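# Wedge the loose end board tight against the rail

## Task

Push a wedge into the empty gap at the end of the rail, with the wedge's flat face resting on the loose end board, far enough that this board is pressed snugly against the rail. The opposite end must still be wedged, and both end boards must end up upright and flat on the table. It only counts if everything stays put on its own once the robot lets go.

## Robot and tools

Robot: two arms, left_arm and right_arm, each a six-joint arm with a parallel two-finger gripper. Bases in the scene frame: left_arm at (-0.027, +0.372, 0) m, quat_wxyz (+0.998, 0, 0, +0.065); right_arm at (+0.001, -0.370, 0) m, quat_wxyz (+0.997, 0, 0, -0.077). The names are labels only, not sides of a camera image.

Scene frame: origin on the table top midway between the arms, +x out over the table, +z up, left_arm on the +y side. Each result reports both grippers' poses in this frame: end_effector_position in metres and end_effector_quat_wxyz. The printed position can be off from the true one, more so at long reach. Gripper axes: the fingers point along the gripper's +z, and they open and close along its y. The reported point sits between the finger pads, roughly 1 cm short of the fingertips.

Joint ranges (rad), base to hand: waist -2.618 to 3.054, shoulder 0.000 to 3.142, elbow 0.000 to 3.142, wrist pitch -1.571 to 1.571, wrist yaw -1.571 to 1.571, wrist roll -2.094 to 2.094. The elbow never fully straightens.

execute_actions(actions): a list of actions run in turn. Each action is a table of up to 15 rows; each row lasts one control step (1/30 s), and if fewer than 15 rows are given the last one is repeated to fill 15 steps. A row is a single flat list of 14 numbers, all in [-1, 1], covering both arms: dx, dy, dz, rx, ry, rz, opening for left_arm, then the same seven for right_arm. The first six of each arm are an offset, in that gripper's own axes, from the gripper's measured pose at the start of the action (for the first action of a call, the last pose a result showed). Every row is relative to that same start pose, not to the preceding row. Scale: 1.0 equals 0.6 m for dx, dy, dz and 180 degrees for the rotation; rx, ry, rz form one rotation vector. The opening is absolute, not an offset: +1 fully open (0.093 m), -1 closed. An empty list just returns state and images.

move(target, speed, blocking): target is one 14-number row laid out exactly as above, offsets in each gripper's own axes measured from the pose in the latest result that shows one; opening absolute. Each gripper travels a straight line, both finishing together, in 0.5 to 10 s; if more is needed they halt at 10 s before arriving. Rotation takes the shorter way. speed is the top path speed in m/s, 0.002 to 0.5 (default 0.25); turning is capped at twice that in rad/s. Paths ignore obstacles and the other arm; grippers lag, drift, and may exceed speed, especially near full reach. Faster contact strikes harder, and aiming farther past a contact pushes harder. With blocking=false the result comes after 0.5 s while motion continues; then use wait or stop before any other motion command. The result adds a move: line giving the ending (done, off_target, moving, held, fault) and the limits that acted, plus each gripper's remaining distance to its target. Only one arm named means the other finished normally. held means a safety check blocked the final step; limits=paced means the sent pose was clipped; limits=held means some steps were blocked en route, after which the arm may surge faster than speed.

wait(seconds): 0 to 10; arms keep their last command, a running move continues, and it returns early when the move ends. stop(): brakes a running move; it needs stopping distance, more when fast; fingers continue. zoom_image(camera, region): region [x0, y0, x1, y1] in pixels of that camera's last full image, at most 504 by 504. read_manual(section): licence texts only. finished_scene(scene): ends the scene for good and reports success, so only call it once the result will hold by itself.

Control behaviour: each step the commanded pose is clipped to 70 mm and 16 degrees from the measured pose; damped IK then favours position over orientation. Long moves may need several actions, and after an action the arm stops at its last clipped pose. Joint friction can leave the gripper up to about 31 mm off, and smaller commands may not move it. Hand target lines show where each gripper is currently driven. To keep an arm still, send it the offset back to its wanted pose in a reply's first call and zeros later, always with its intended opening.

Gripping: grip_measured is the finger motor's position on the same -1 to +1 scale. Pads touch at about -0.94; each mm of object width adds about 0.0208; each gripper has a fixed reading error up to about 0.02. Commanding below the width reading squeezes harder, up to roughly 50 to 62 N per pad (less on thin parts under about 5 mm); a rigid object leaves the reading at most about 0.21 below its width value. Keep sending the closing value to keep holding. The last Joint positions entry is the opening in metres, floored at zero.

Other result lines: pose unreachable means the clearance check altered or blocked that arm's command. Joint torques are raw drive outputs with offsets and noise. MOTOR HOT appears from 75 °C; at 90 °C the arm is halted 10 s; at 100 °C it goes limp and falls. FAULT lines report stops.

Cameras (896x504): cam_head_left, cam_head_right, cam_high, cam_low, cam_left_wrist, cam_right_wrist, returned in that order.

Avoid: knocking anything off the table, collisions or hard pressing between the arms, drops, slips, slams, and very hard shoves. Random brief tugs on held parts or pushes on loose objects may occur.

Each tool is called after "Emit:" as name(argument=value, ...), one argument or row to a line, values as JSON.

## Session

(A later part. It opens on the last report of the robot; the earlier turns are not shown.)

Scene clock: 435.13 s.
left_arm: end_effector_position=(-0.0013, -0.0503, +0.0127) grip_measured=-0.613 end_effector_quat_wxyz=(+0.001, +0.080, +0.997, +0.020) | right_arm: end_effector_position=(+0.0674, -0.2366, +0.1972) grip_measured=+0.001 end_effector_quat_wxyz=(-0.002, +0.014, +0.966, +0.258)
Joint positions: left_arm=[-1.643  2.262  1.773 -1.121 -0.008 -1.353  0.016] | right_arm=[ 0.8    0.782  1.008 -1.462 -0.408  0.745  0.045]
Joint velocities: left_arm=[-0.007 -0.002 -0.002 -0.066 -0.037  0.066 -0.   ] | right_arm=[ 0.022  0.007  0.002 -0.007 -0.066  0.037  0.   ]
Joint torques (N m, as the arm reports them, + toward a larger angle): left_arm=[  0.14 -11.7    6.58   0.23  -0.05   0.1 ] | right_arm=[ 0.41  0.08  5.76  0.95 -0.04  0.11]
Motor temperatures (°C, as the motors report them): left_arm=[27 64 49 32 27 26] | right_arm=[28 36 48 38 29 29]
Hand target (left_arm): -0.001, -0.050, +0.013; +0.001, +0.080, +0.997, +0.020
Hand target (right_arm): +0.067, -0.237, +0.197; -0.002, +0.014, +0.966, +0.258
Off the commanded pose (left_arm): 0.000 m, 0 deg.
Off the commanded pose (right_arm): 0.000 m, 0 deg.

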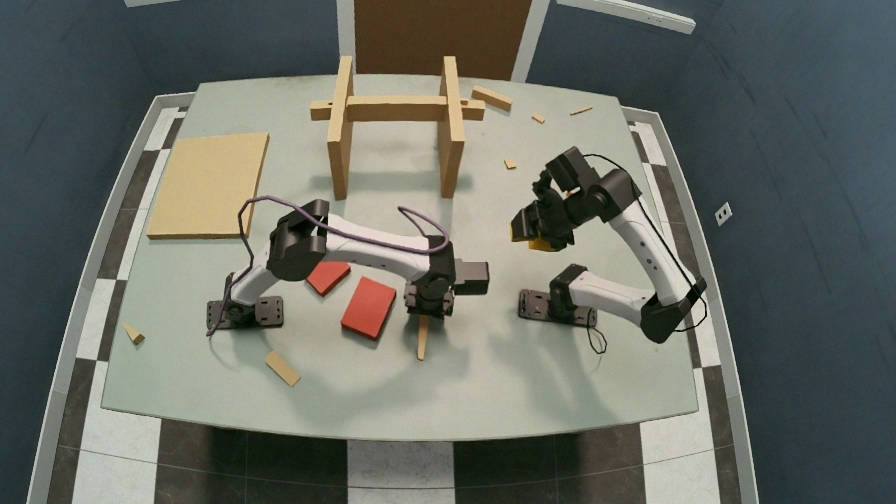

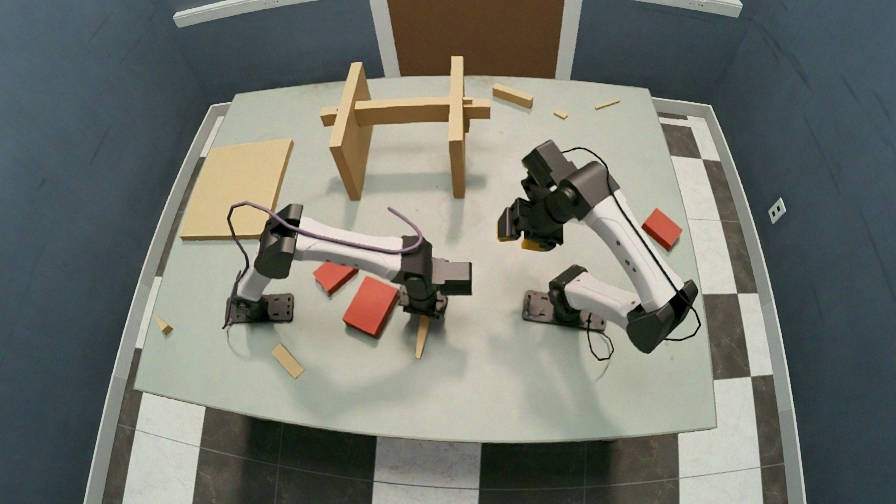

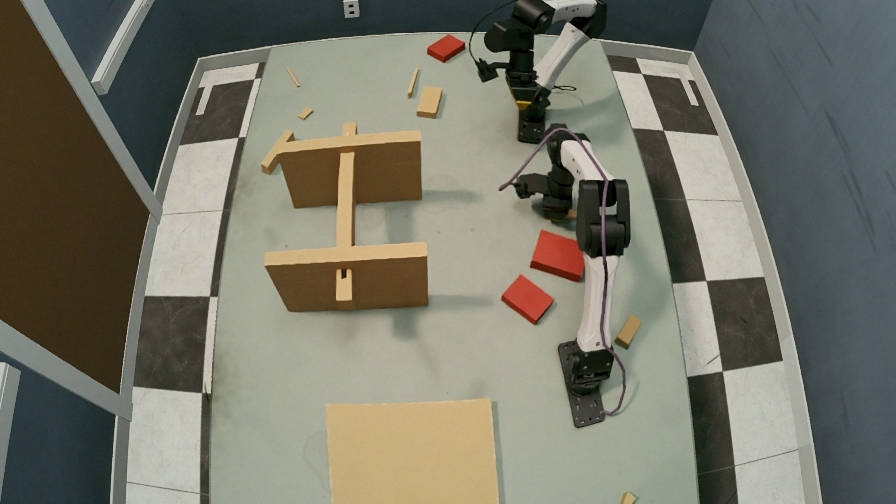

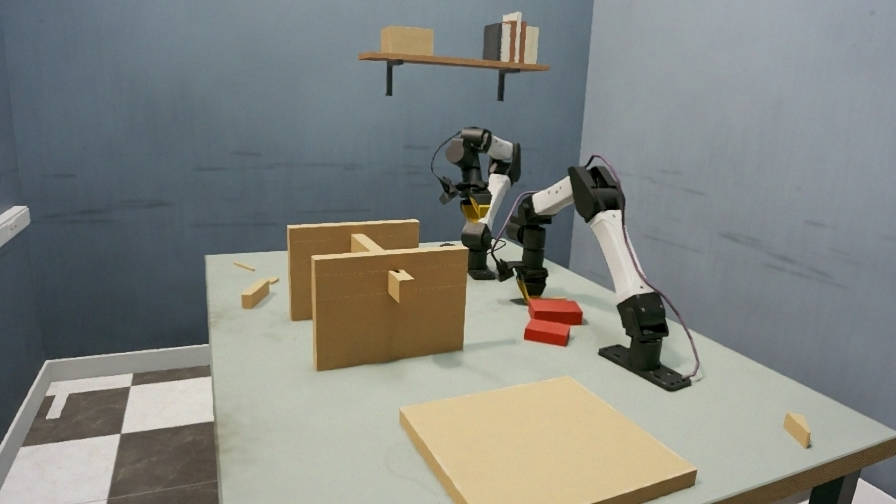

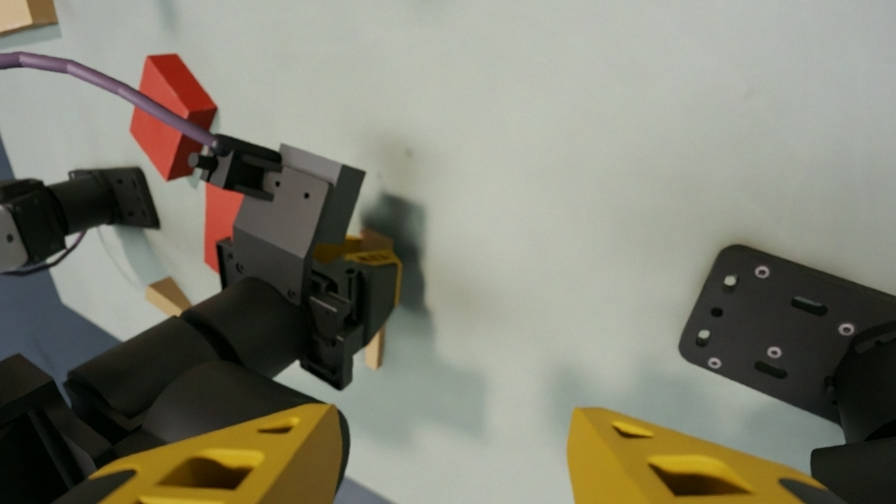

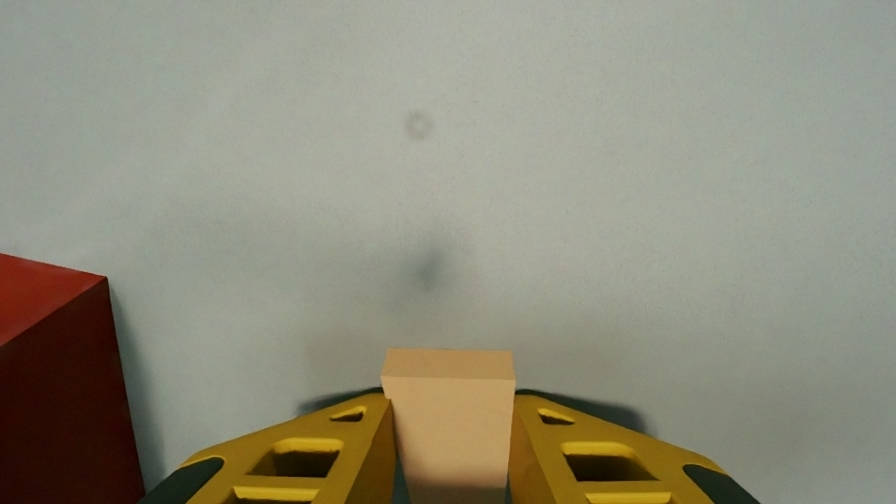

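Emit:
move(
  target=[0, 0.02, -0.15, 0, 0, 0, -0.63, 0, 0, 0, 0, 0, 0, 0.0],
  speed=0.1,
)

Scene clock: 449.93 s.
left_arm: end_effector_position=(-0.0020, -0.0388, +0.0895) grip_measured=-0.613 end_effector_quat_wxyz=(-0.001, +0.080, +0.996, +0.033) | right_arm: end_effector_position=(+0.0674, -0.2366, +0.1972) grip_measured=+0.001 end_effector_quat_wxyz=(-0.002, +0.014, +0.966, +0.258)
Joint positions: left_arm=[-1.643  2.202  1.98  -1.416 -0.008 -1.353  0.016] | right_arm=[ 0.8    0.782  1.008 -1.462 -0.408  0.745  0.045]
Joint velocities: left_arm=[ 0.002 -0.022  0.002 -0.022  0.022  0.037 -0.   ] | right_arm=[-0.002 -0.012  0.002 -0.007 -0.022 -0.007 -0.001]
Joint torques (N m, as the arm reports them, + toward a larger angle): left_arm=[  0.35 -12.89   8.34   0.02  -0.07   0.08] | right_arm=[ 0.43  0.07  5.76  0.95 -0.04  0.11]
Motor temperatures (°C, as the motors report them): left_arm=[27 67 48 32 27 26] | right_arm=[28 36 47 38 29 29]
Hand target (left_arm): -0.001, -0.041, +0.103; +0.001, +0.080, +0.997, +0.020
Hand target (right_arm): +0.067, -0.237, +0.197; -0.002, +0.014, +0.966, +0.258
Off the commanded pose (left_arm): 0.014 m, 2 deg.
Off the commanded pose (right_arm): 0.000 m, 0 deg.
move: off_target (left_arm)

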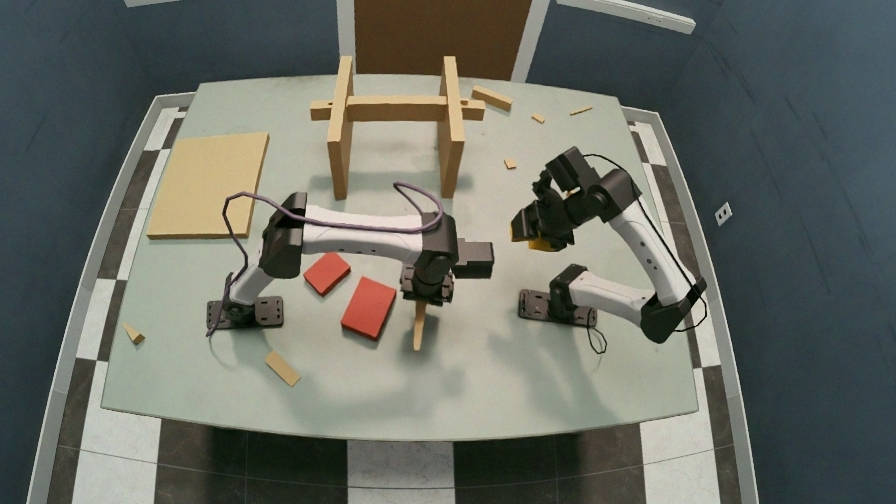

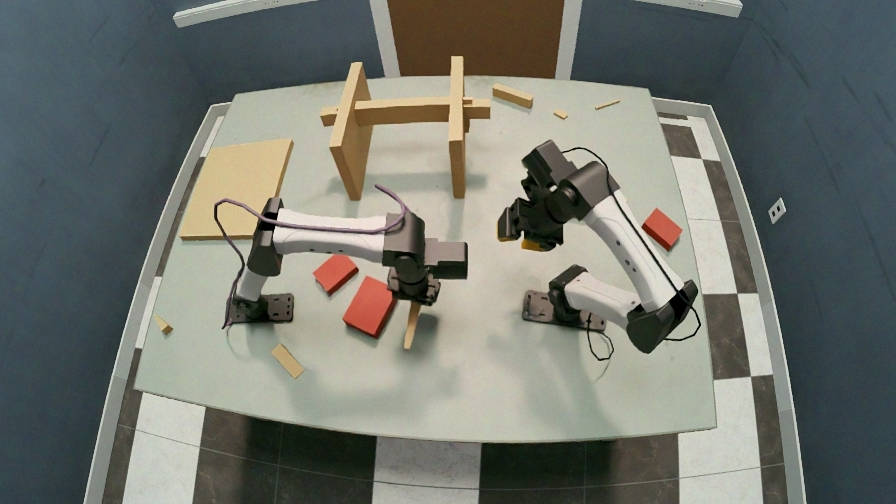

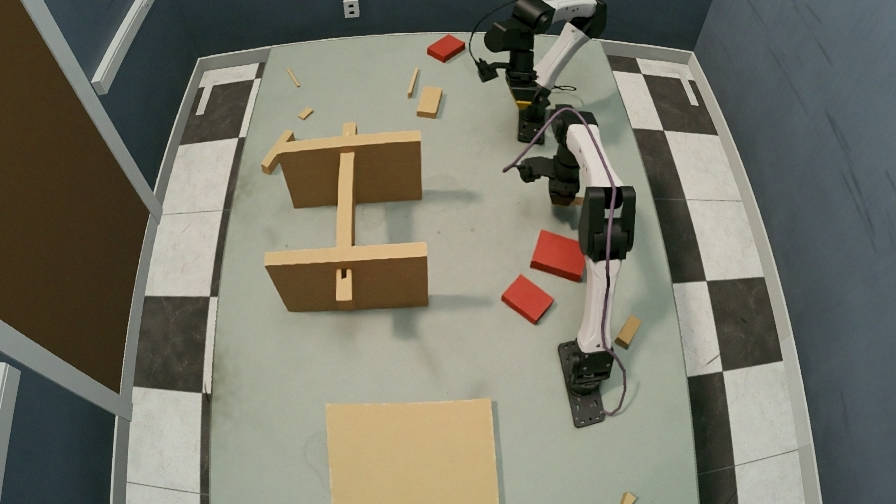

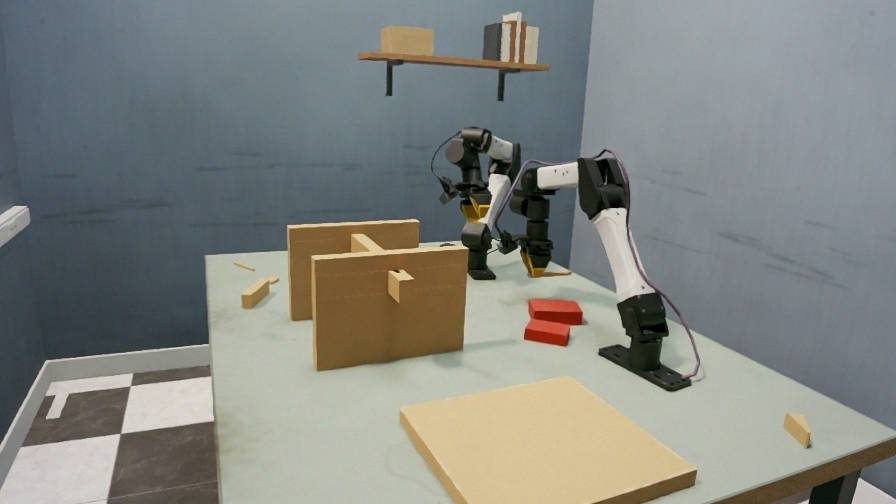

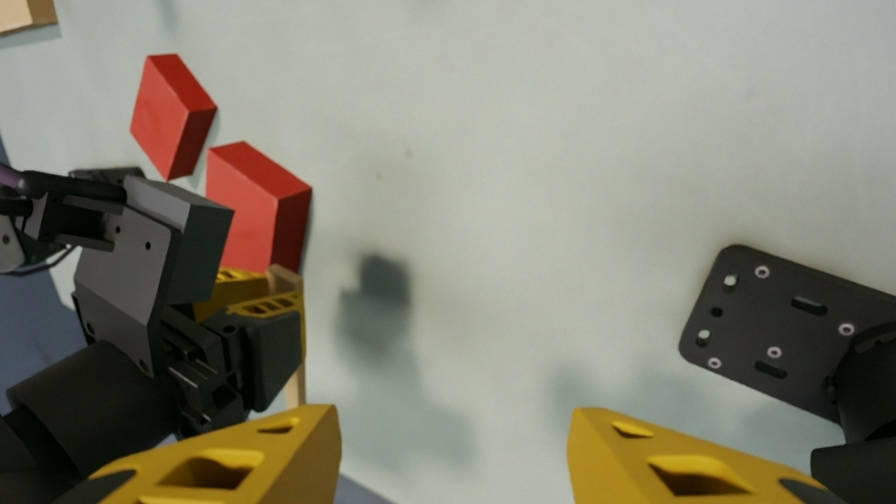

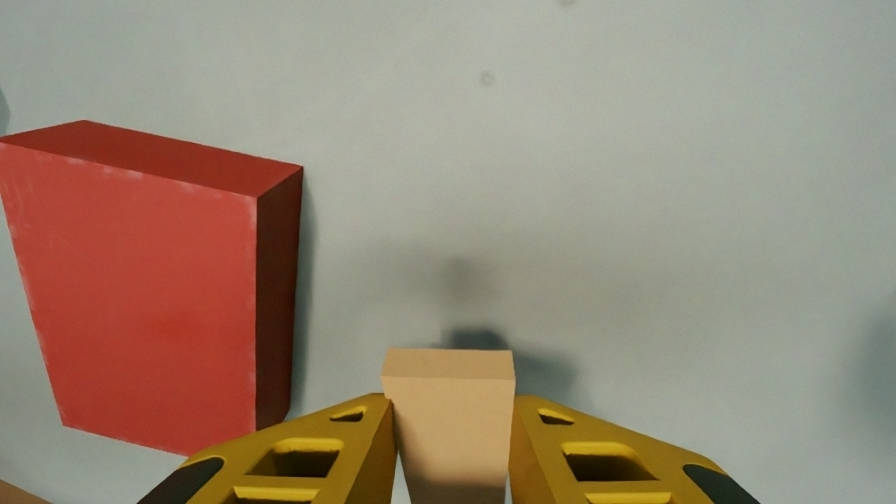

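Emit:
move(
  target=[-0.461, 0.6225, -0.3805, -0.041, -0.497, -0.074, -0.63, -0.611, 0.354, -0.06, -0.234, -0.204, -0.482, 0.0],
  speed=0.22,
)

Scene clock: 495.30 s.
left_arm: end_effector_position=(+0.3235, +0.2676, +0.3357) grip_measured=-0.614 end_effector_quat_wxyz=(+0.703, -0.023, +0.711, +0.017) | right_arm: end_effector_position=(+0.4331, -0.0728, +0.3421) grip_measured=+0.001 end_effector_quat_wxyz=(-0.438, +0.558, -0.525, -0.470)
Joint positions: left_arm=[-0.689  1.053  0.796  0.243 -0.614 -0.016  0.016] | right_arm=[ 0.443  2.155  2.252 -0.766 -1.288 -0.644  0.045]
Joint velocities: left_arm=[ 0.002 -0.002  0.012 -0.022 -0.022 -0.051 -0.001] | right_arm=[-0.012  0.012  0.017 -0.022 -0.022 -0.095 -0.   ]
Joint torques (N m, as the arm reports them, + toward a larger angle): left_arm=[ 0.97 -2.11  7.2   2.19  0.05  0.2 ] | right_arm=[ -0.6  -11.44   8.45   1.16  -0.38   0.08]
Motor temperatures (°C, as the motors report them): left_arm=[27 73 49 32 27 26] | right_arm=[28 35 47 38 30 29]
Hand target (left_arm): +0.326, +0.270, +0.333; +0.705, -0.023, +0.709, +0.020
Hand target (right_arm): +0.435, -0.077, +0.344; -0.440, +0.557, -0.523, -0.473
Off the commanded pose (left_arm): 0.008 m, 1 deg.
Off the commanded pose (right_arm): 0.015 m, 1 deg.
MOTOR HOT: a motor of the left arm reached 75 °C. Now the hottest motor of the left arm, joint 2 (shoulder), reports 73 °C. The controller's stop level is 90 °C. To cool a motor, set the load down, stop pushing, or move to a pose that needs little force.
move: off_target (right_arm)

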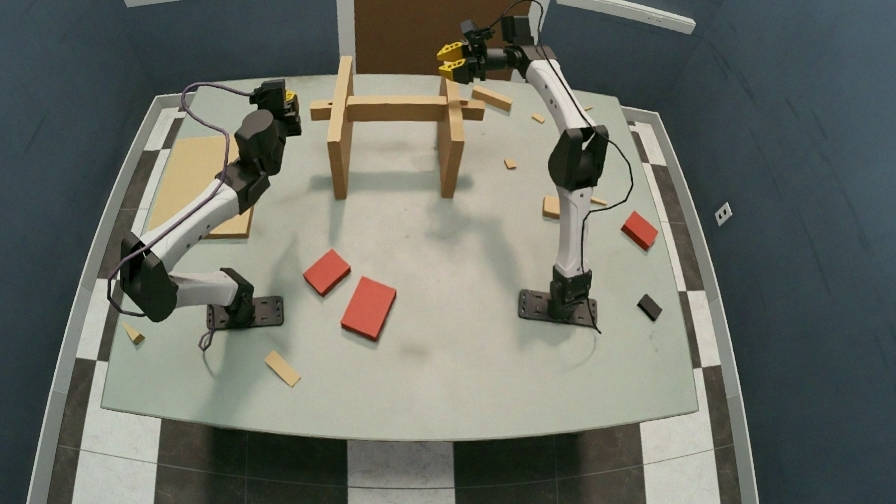

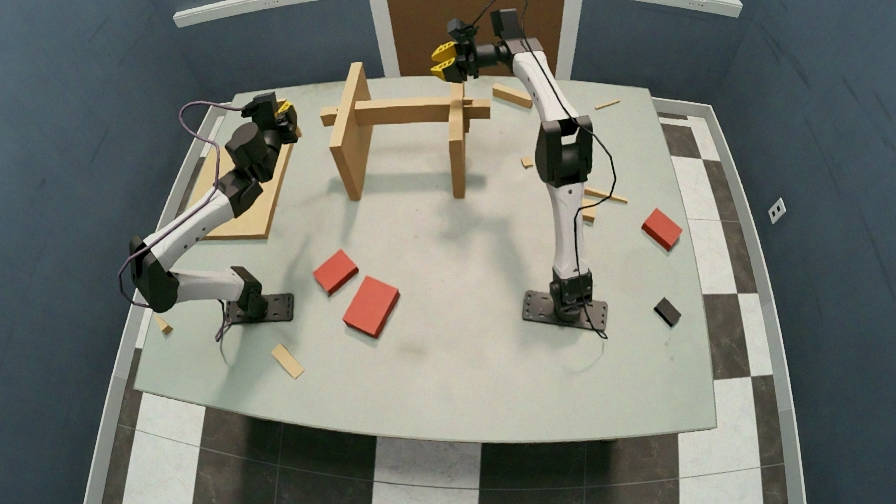

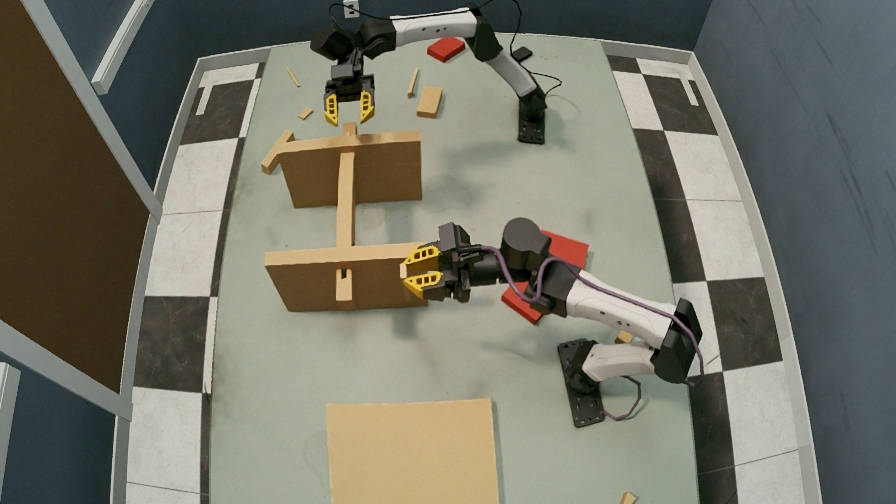

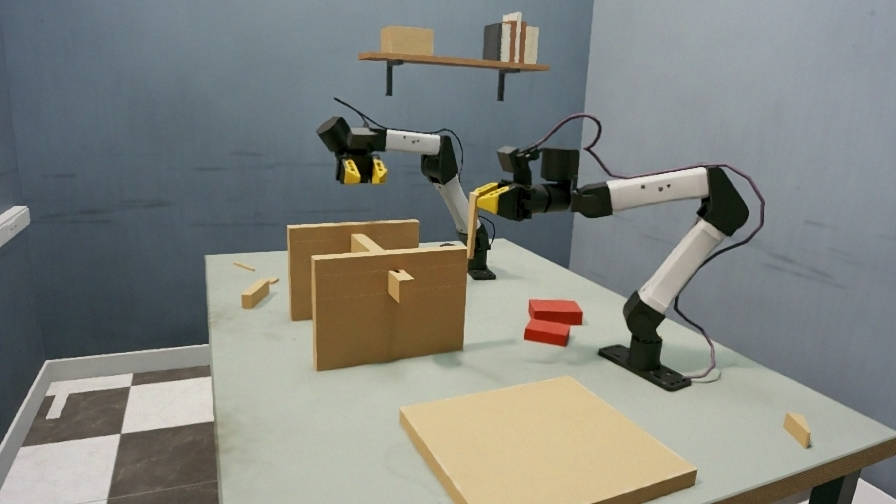

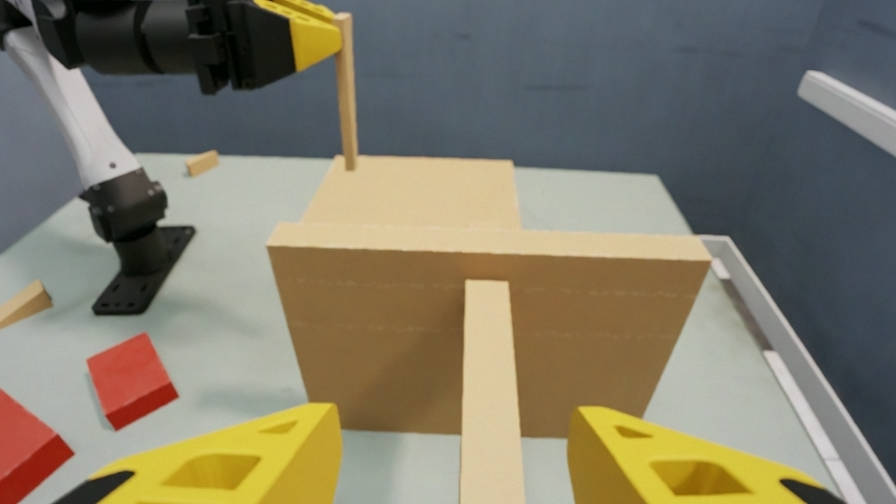

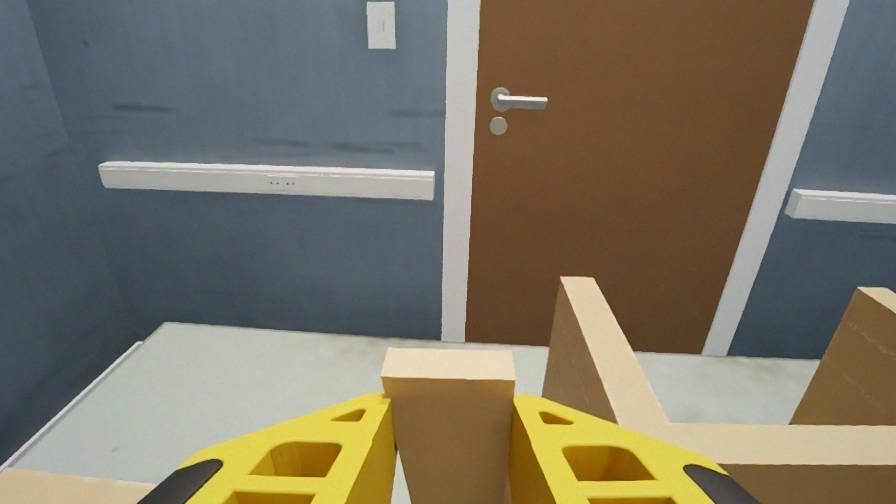

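Emit:
move(
  target=[-0.008, -0.138, 0.198, 0, 0, 0, -0.63, 0, -0.035, 0, 0, 0, 0, 0.0],
  speed=0.1,
)

Scene clock: 510.17 s.
left_arm: end_effector_position=(+0.4426, +0.1925, +0.3339) grip_measured=-0.614 end_effector_quat_wxyz=(+0.694, -0.015, +0.720, +0.022) | right_arm: end_effector_position=(+0.4523, -0.0671, +0.3401) grip_measured=+0.001 end_effector_quat_wxyz=(-0.438, +0.558, -0.525, -0.470)
Joint positions: left_arm=[-0.689  1.617  1.242  0.33  -0.61  -0.015  0.016] | right_arm=[ 0.443  2.29   2.472 -0.854 -1.288 -0.648  0.045]
Joint velocities: left_arm=[ 0.007 -0.017 -0.012 -0.007 -0.007 -0.007 -0.001] | right_arm=[ 0.017  0.017  0.071 -0.037 -0.037 -0.022 -0.   ]
Joint torques (N m, as the arm reports them, + toward a larger angle): left_arm=[ 0.78 -7.06 10.33  2.1   0.03  0.06] | right_arm=[ -0.57 -12.51   8.21   1.18  -0.31   0.06]
Motor temperatures (°C, as the motors report them): left_arm=[27 65 49 37 27 26] | right_arm=[28 39 49 39 30 29]
Hand target (left_arm): +0.447, +0.194, +0.344; +0.703, -0.023, +0.711, +0.017
Hand target (right_arm): +0.454, -0.072, +0.343; -0.440, +0.556, -0.525, -0.470
Off the commanded pose (left_arm): 0.007 m, 2 deg.
Off the commanded pose (right_arm): 0.005 m, 0 deg.
MOTOR HOT: cleared. Now the hottest motor of the left arm, joint 2 (shoulder), reports 65 °C.
move: done

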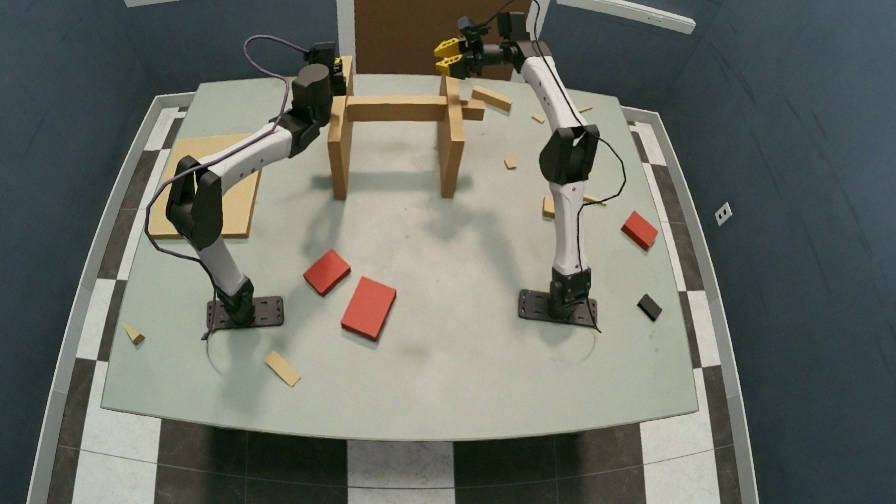

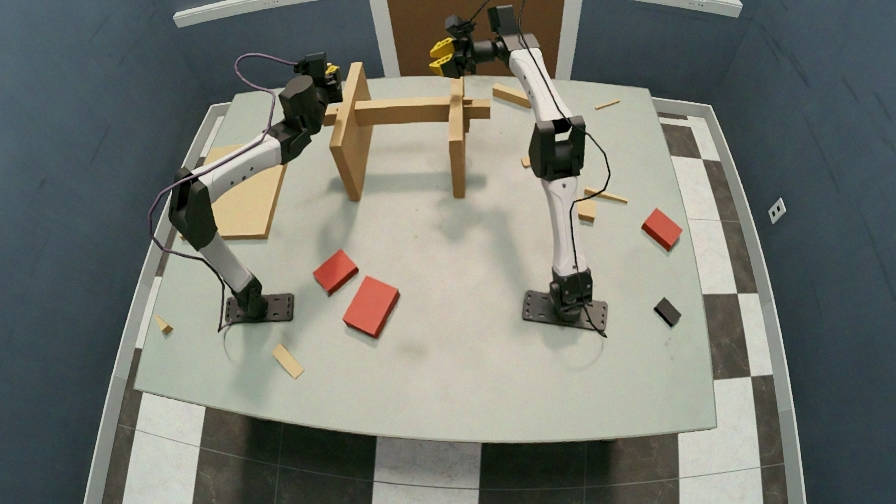

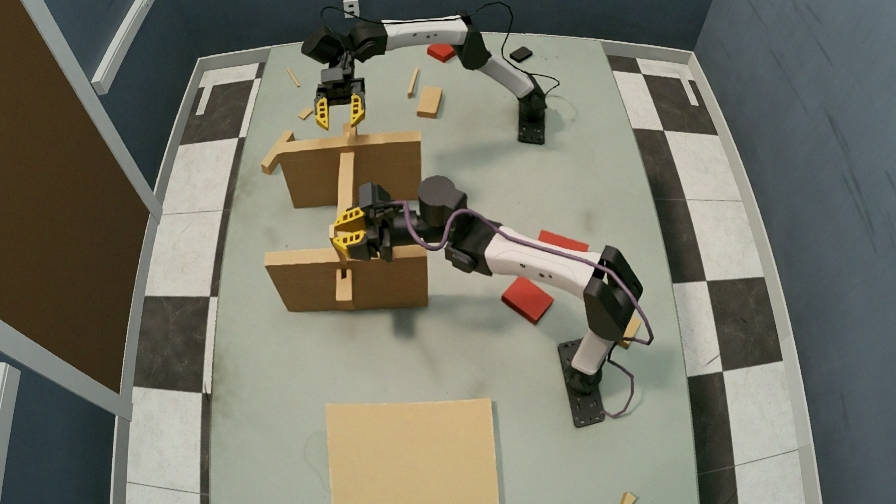

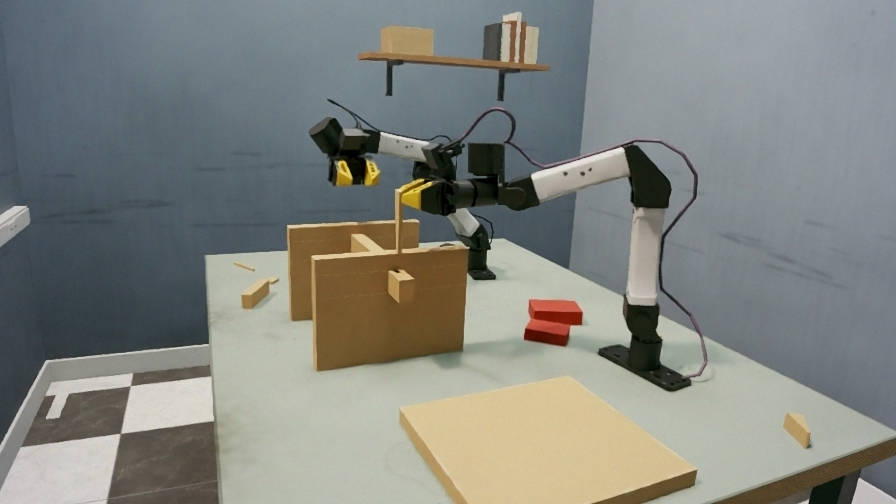

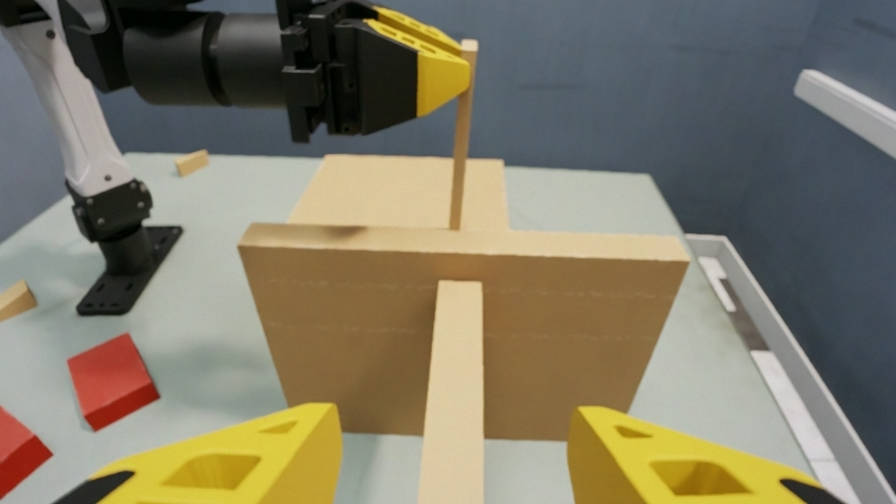

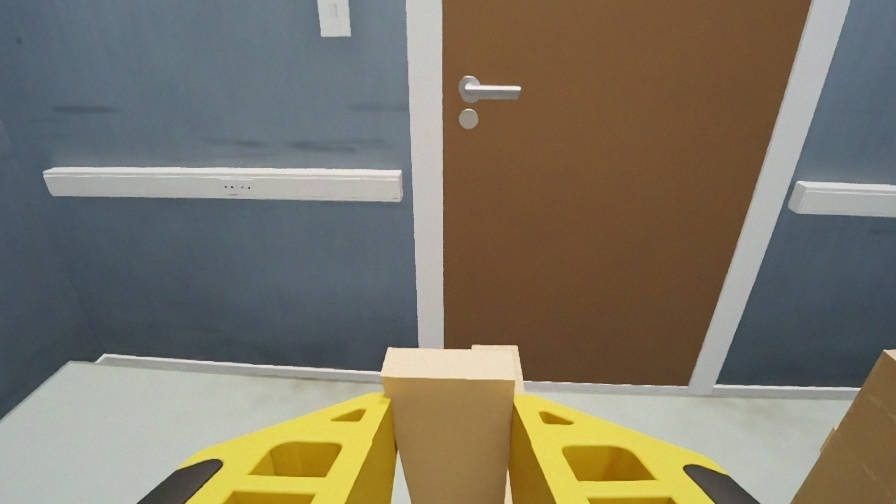

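Emit:
execute_actions(
  actions=[],
)

Scene clock: 521.33 s.
left_arm: end_effector_position=(+0.4426, +0.1925, +0.3341) grip_measured=-0.614 end_effector_quat_wxyz=(+0.694, -0.015, +0.720, +0.022) | right_arm: end_effector_position=(+0.4516, -0.0673, +0.3398) grip_measured=+0.001 end_effector_quat_wxyz=(-0.436, +0.557, -0.527, -0.472)
Joint positions: left_arm=[-0.689  1.617  1.242  0.33  -0.61  -0.015  0.016] | right_arm=[ 0.443  2.291  2.476 -0.865 -1.288 -0.648  0.045]
Joint velocities: left_arm=[-0.002 -0.017 -0.002  0.007  0.007 -0.007 -0.001] | right_arm=[ 0.002  0.002  0.007 -0.007 -0.037 -0.081 -0.   ]
Joint torques (N m, as the arm reports them, + toward a larger angle): left_arm=[ 0.77 -6.96 10.18  2.12  0.06  0.1 ] | right_arm=[ -0.57 -12.42   8.25   1.16  -0.31   0.08]
Motor temperatures (°C, as the motors report them): left_arm=[27 63 51 38 27 26] | right_arm=[28 41 50 39 30 29]
Hand target (left_arm): +0.447, +0.194, +0.344; +0.703, -0.023, +0.711, +0.017
Hand target (right_arm): +0.454, -0.072, +0.343; -0.440, +0.556, -0.525, -0.470
Off the commanded pose (left_arm): 0.007 m, 2 deg.
Off the commanded pose (right_arm): 0.005 m, 0 deg.

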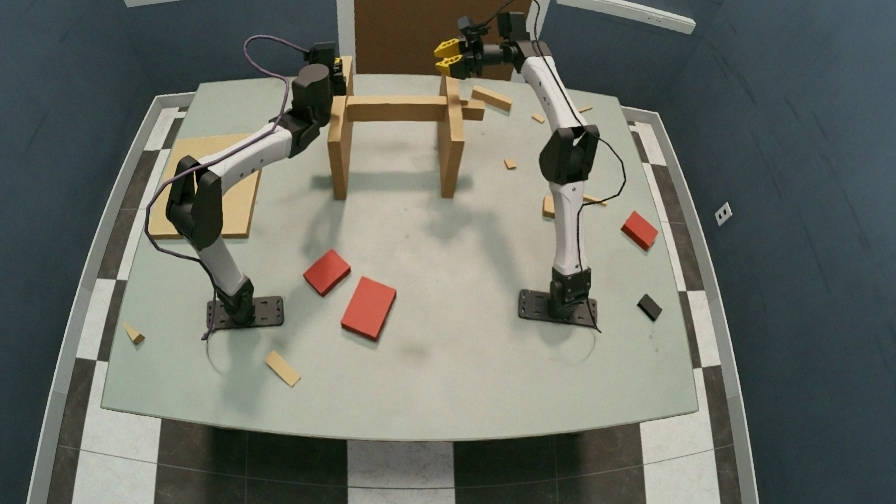

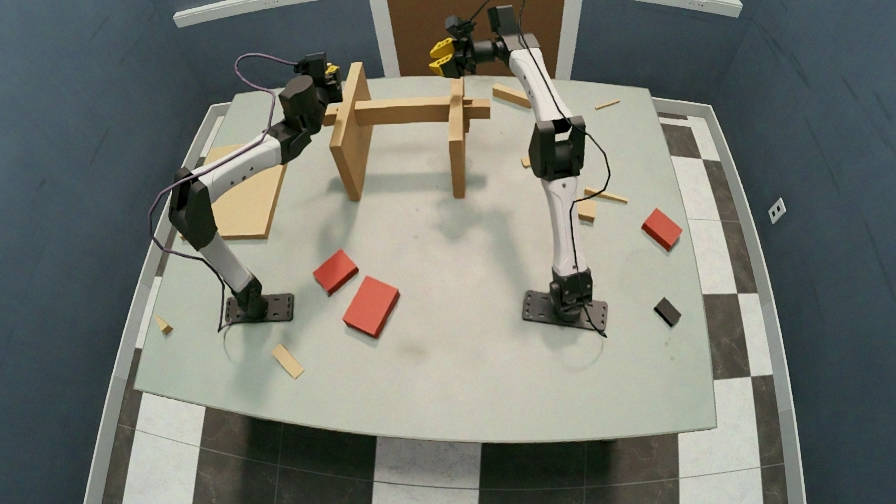

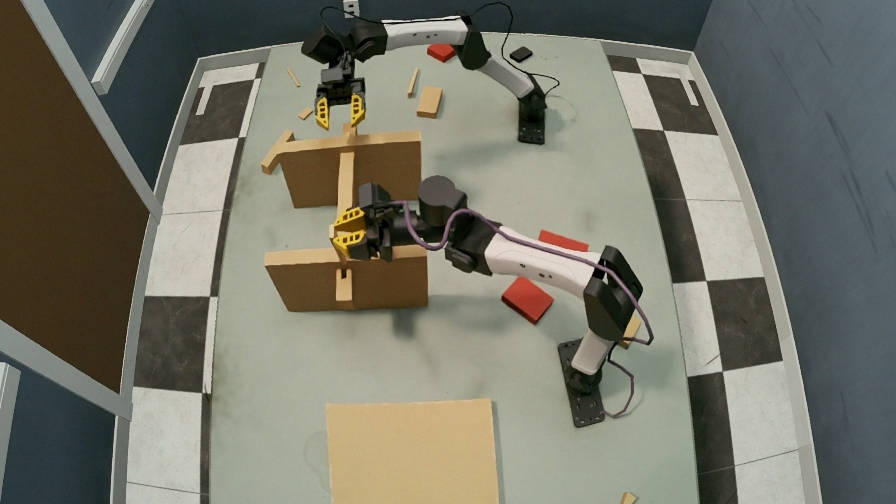

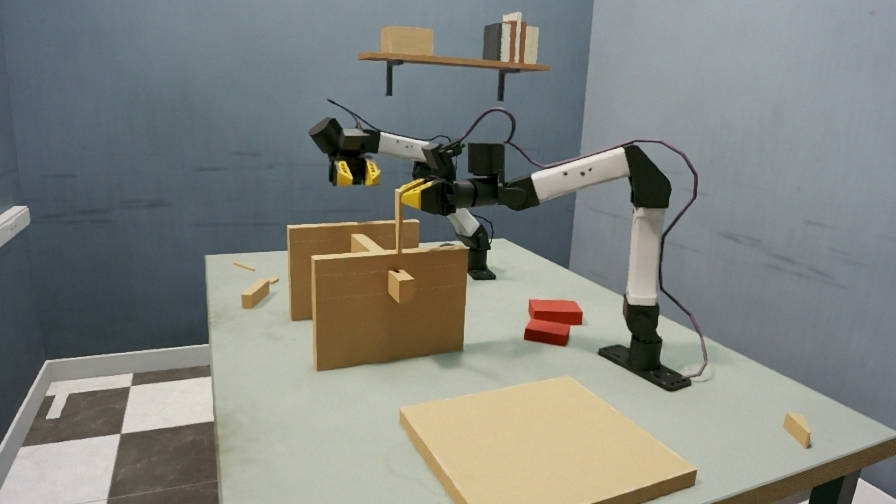

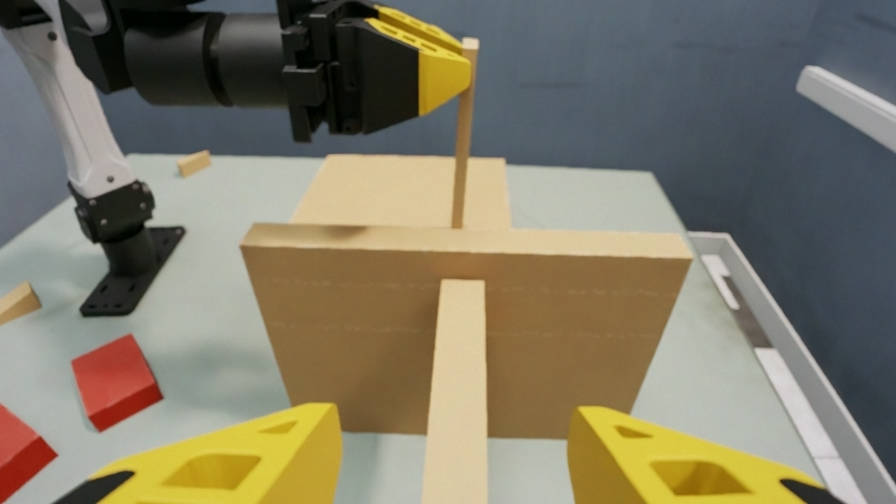

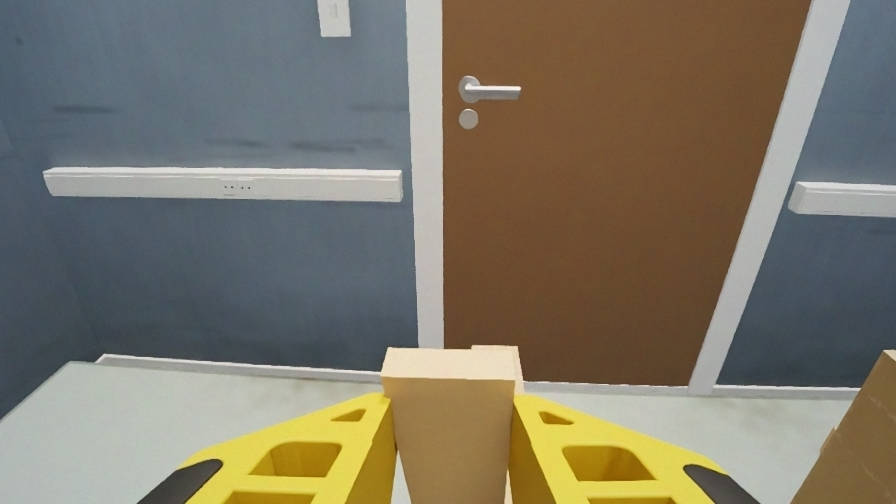

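Emit:
zoom_image(
  camera="cam_left_wrist",
  region=[380, 20, 560, 320],
)

Emit:
zoom_image(
  camera="cam_high",
  region=[290, 200, 410, 320],
)

Emit:
zoom_image(
  camera="cam_low",
  region=[340, 170, 480, 320],
)

Region (380, 20, 560, 320) of cam_left_wrist's 896x504 image, scaled by 1.680, with more detail than that image has; it fills the left 302 columns of this view, and the rest is white.

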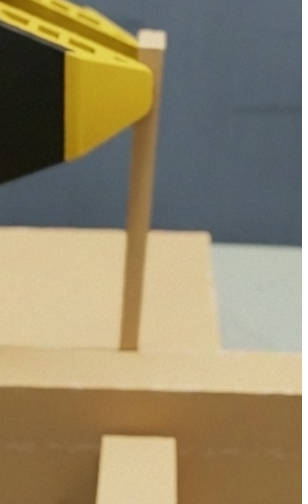

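Region (290, 200, 410, 320) of cam_high's 896x504 image, scaled by 4.200, with more detail than that image has.

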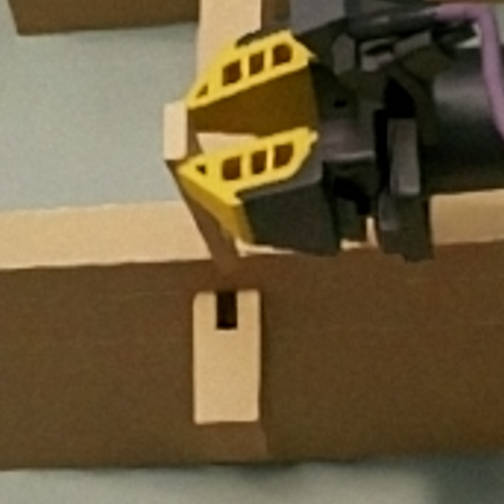

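Region (340, 170, 480, 320) of cam_low's 896x504 image, scaled by 3.360, with more detail than that image has; it fills the left 470 columns of this view, and the rest is white.

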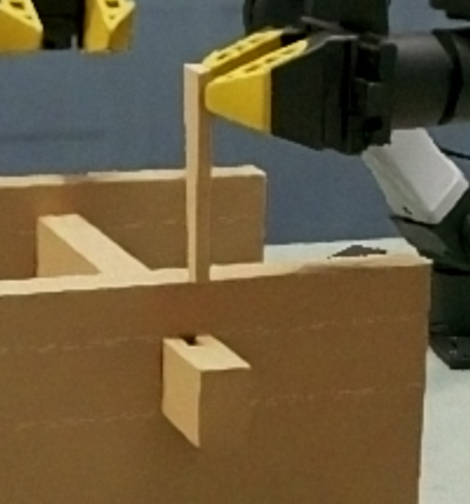

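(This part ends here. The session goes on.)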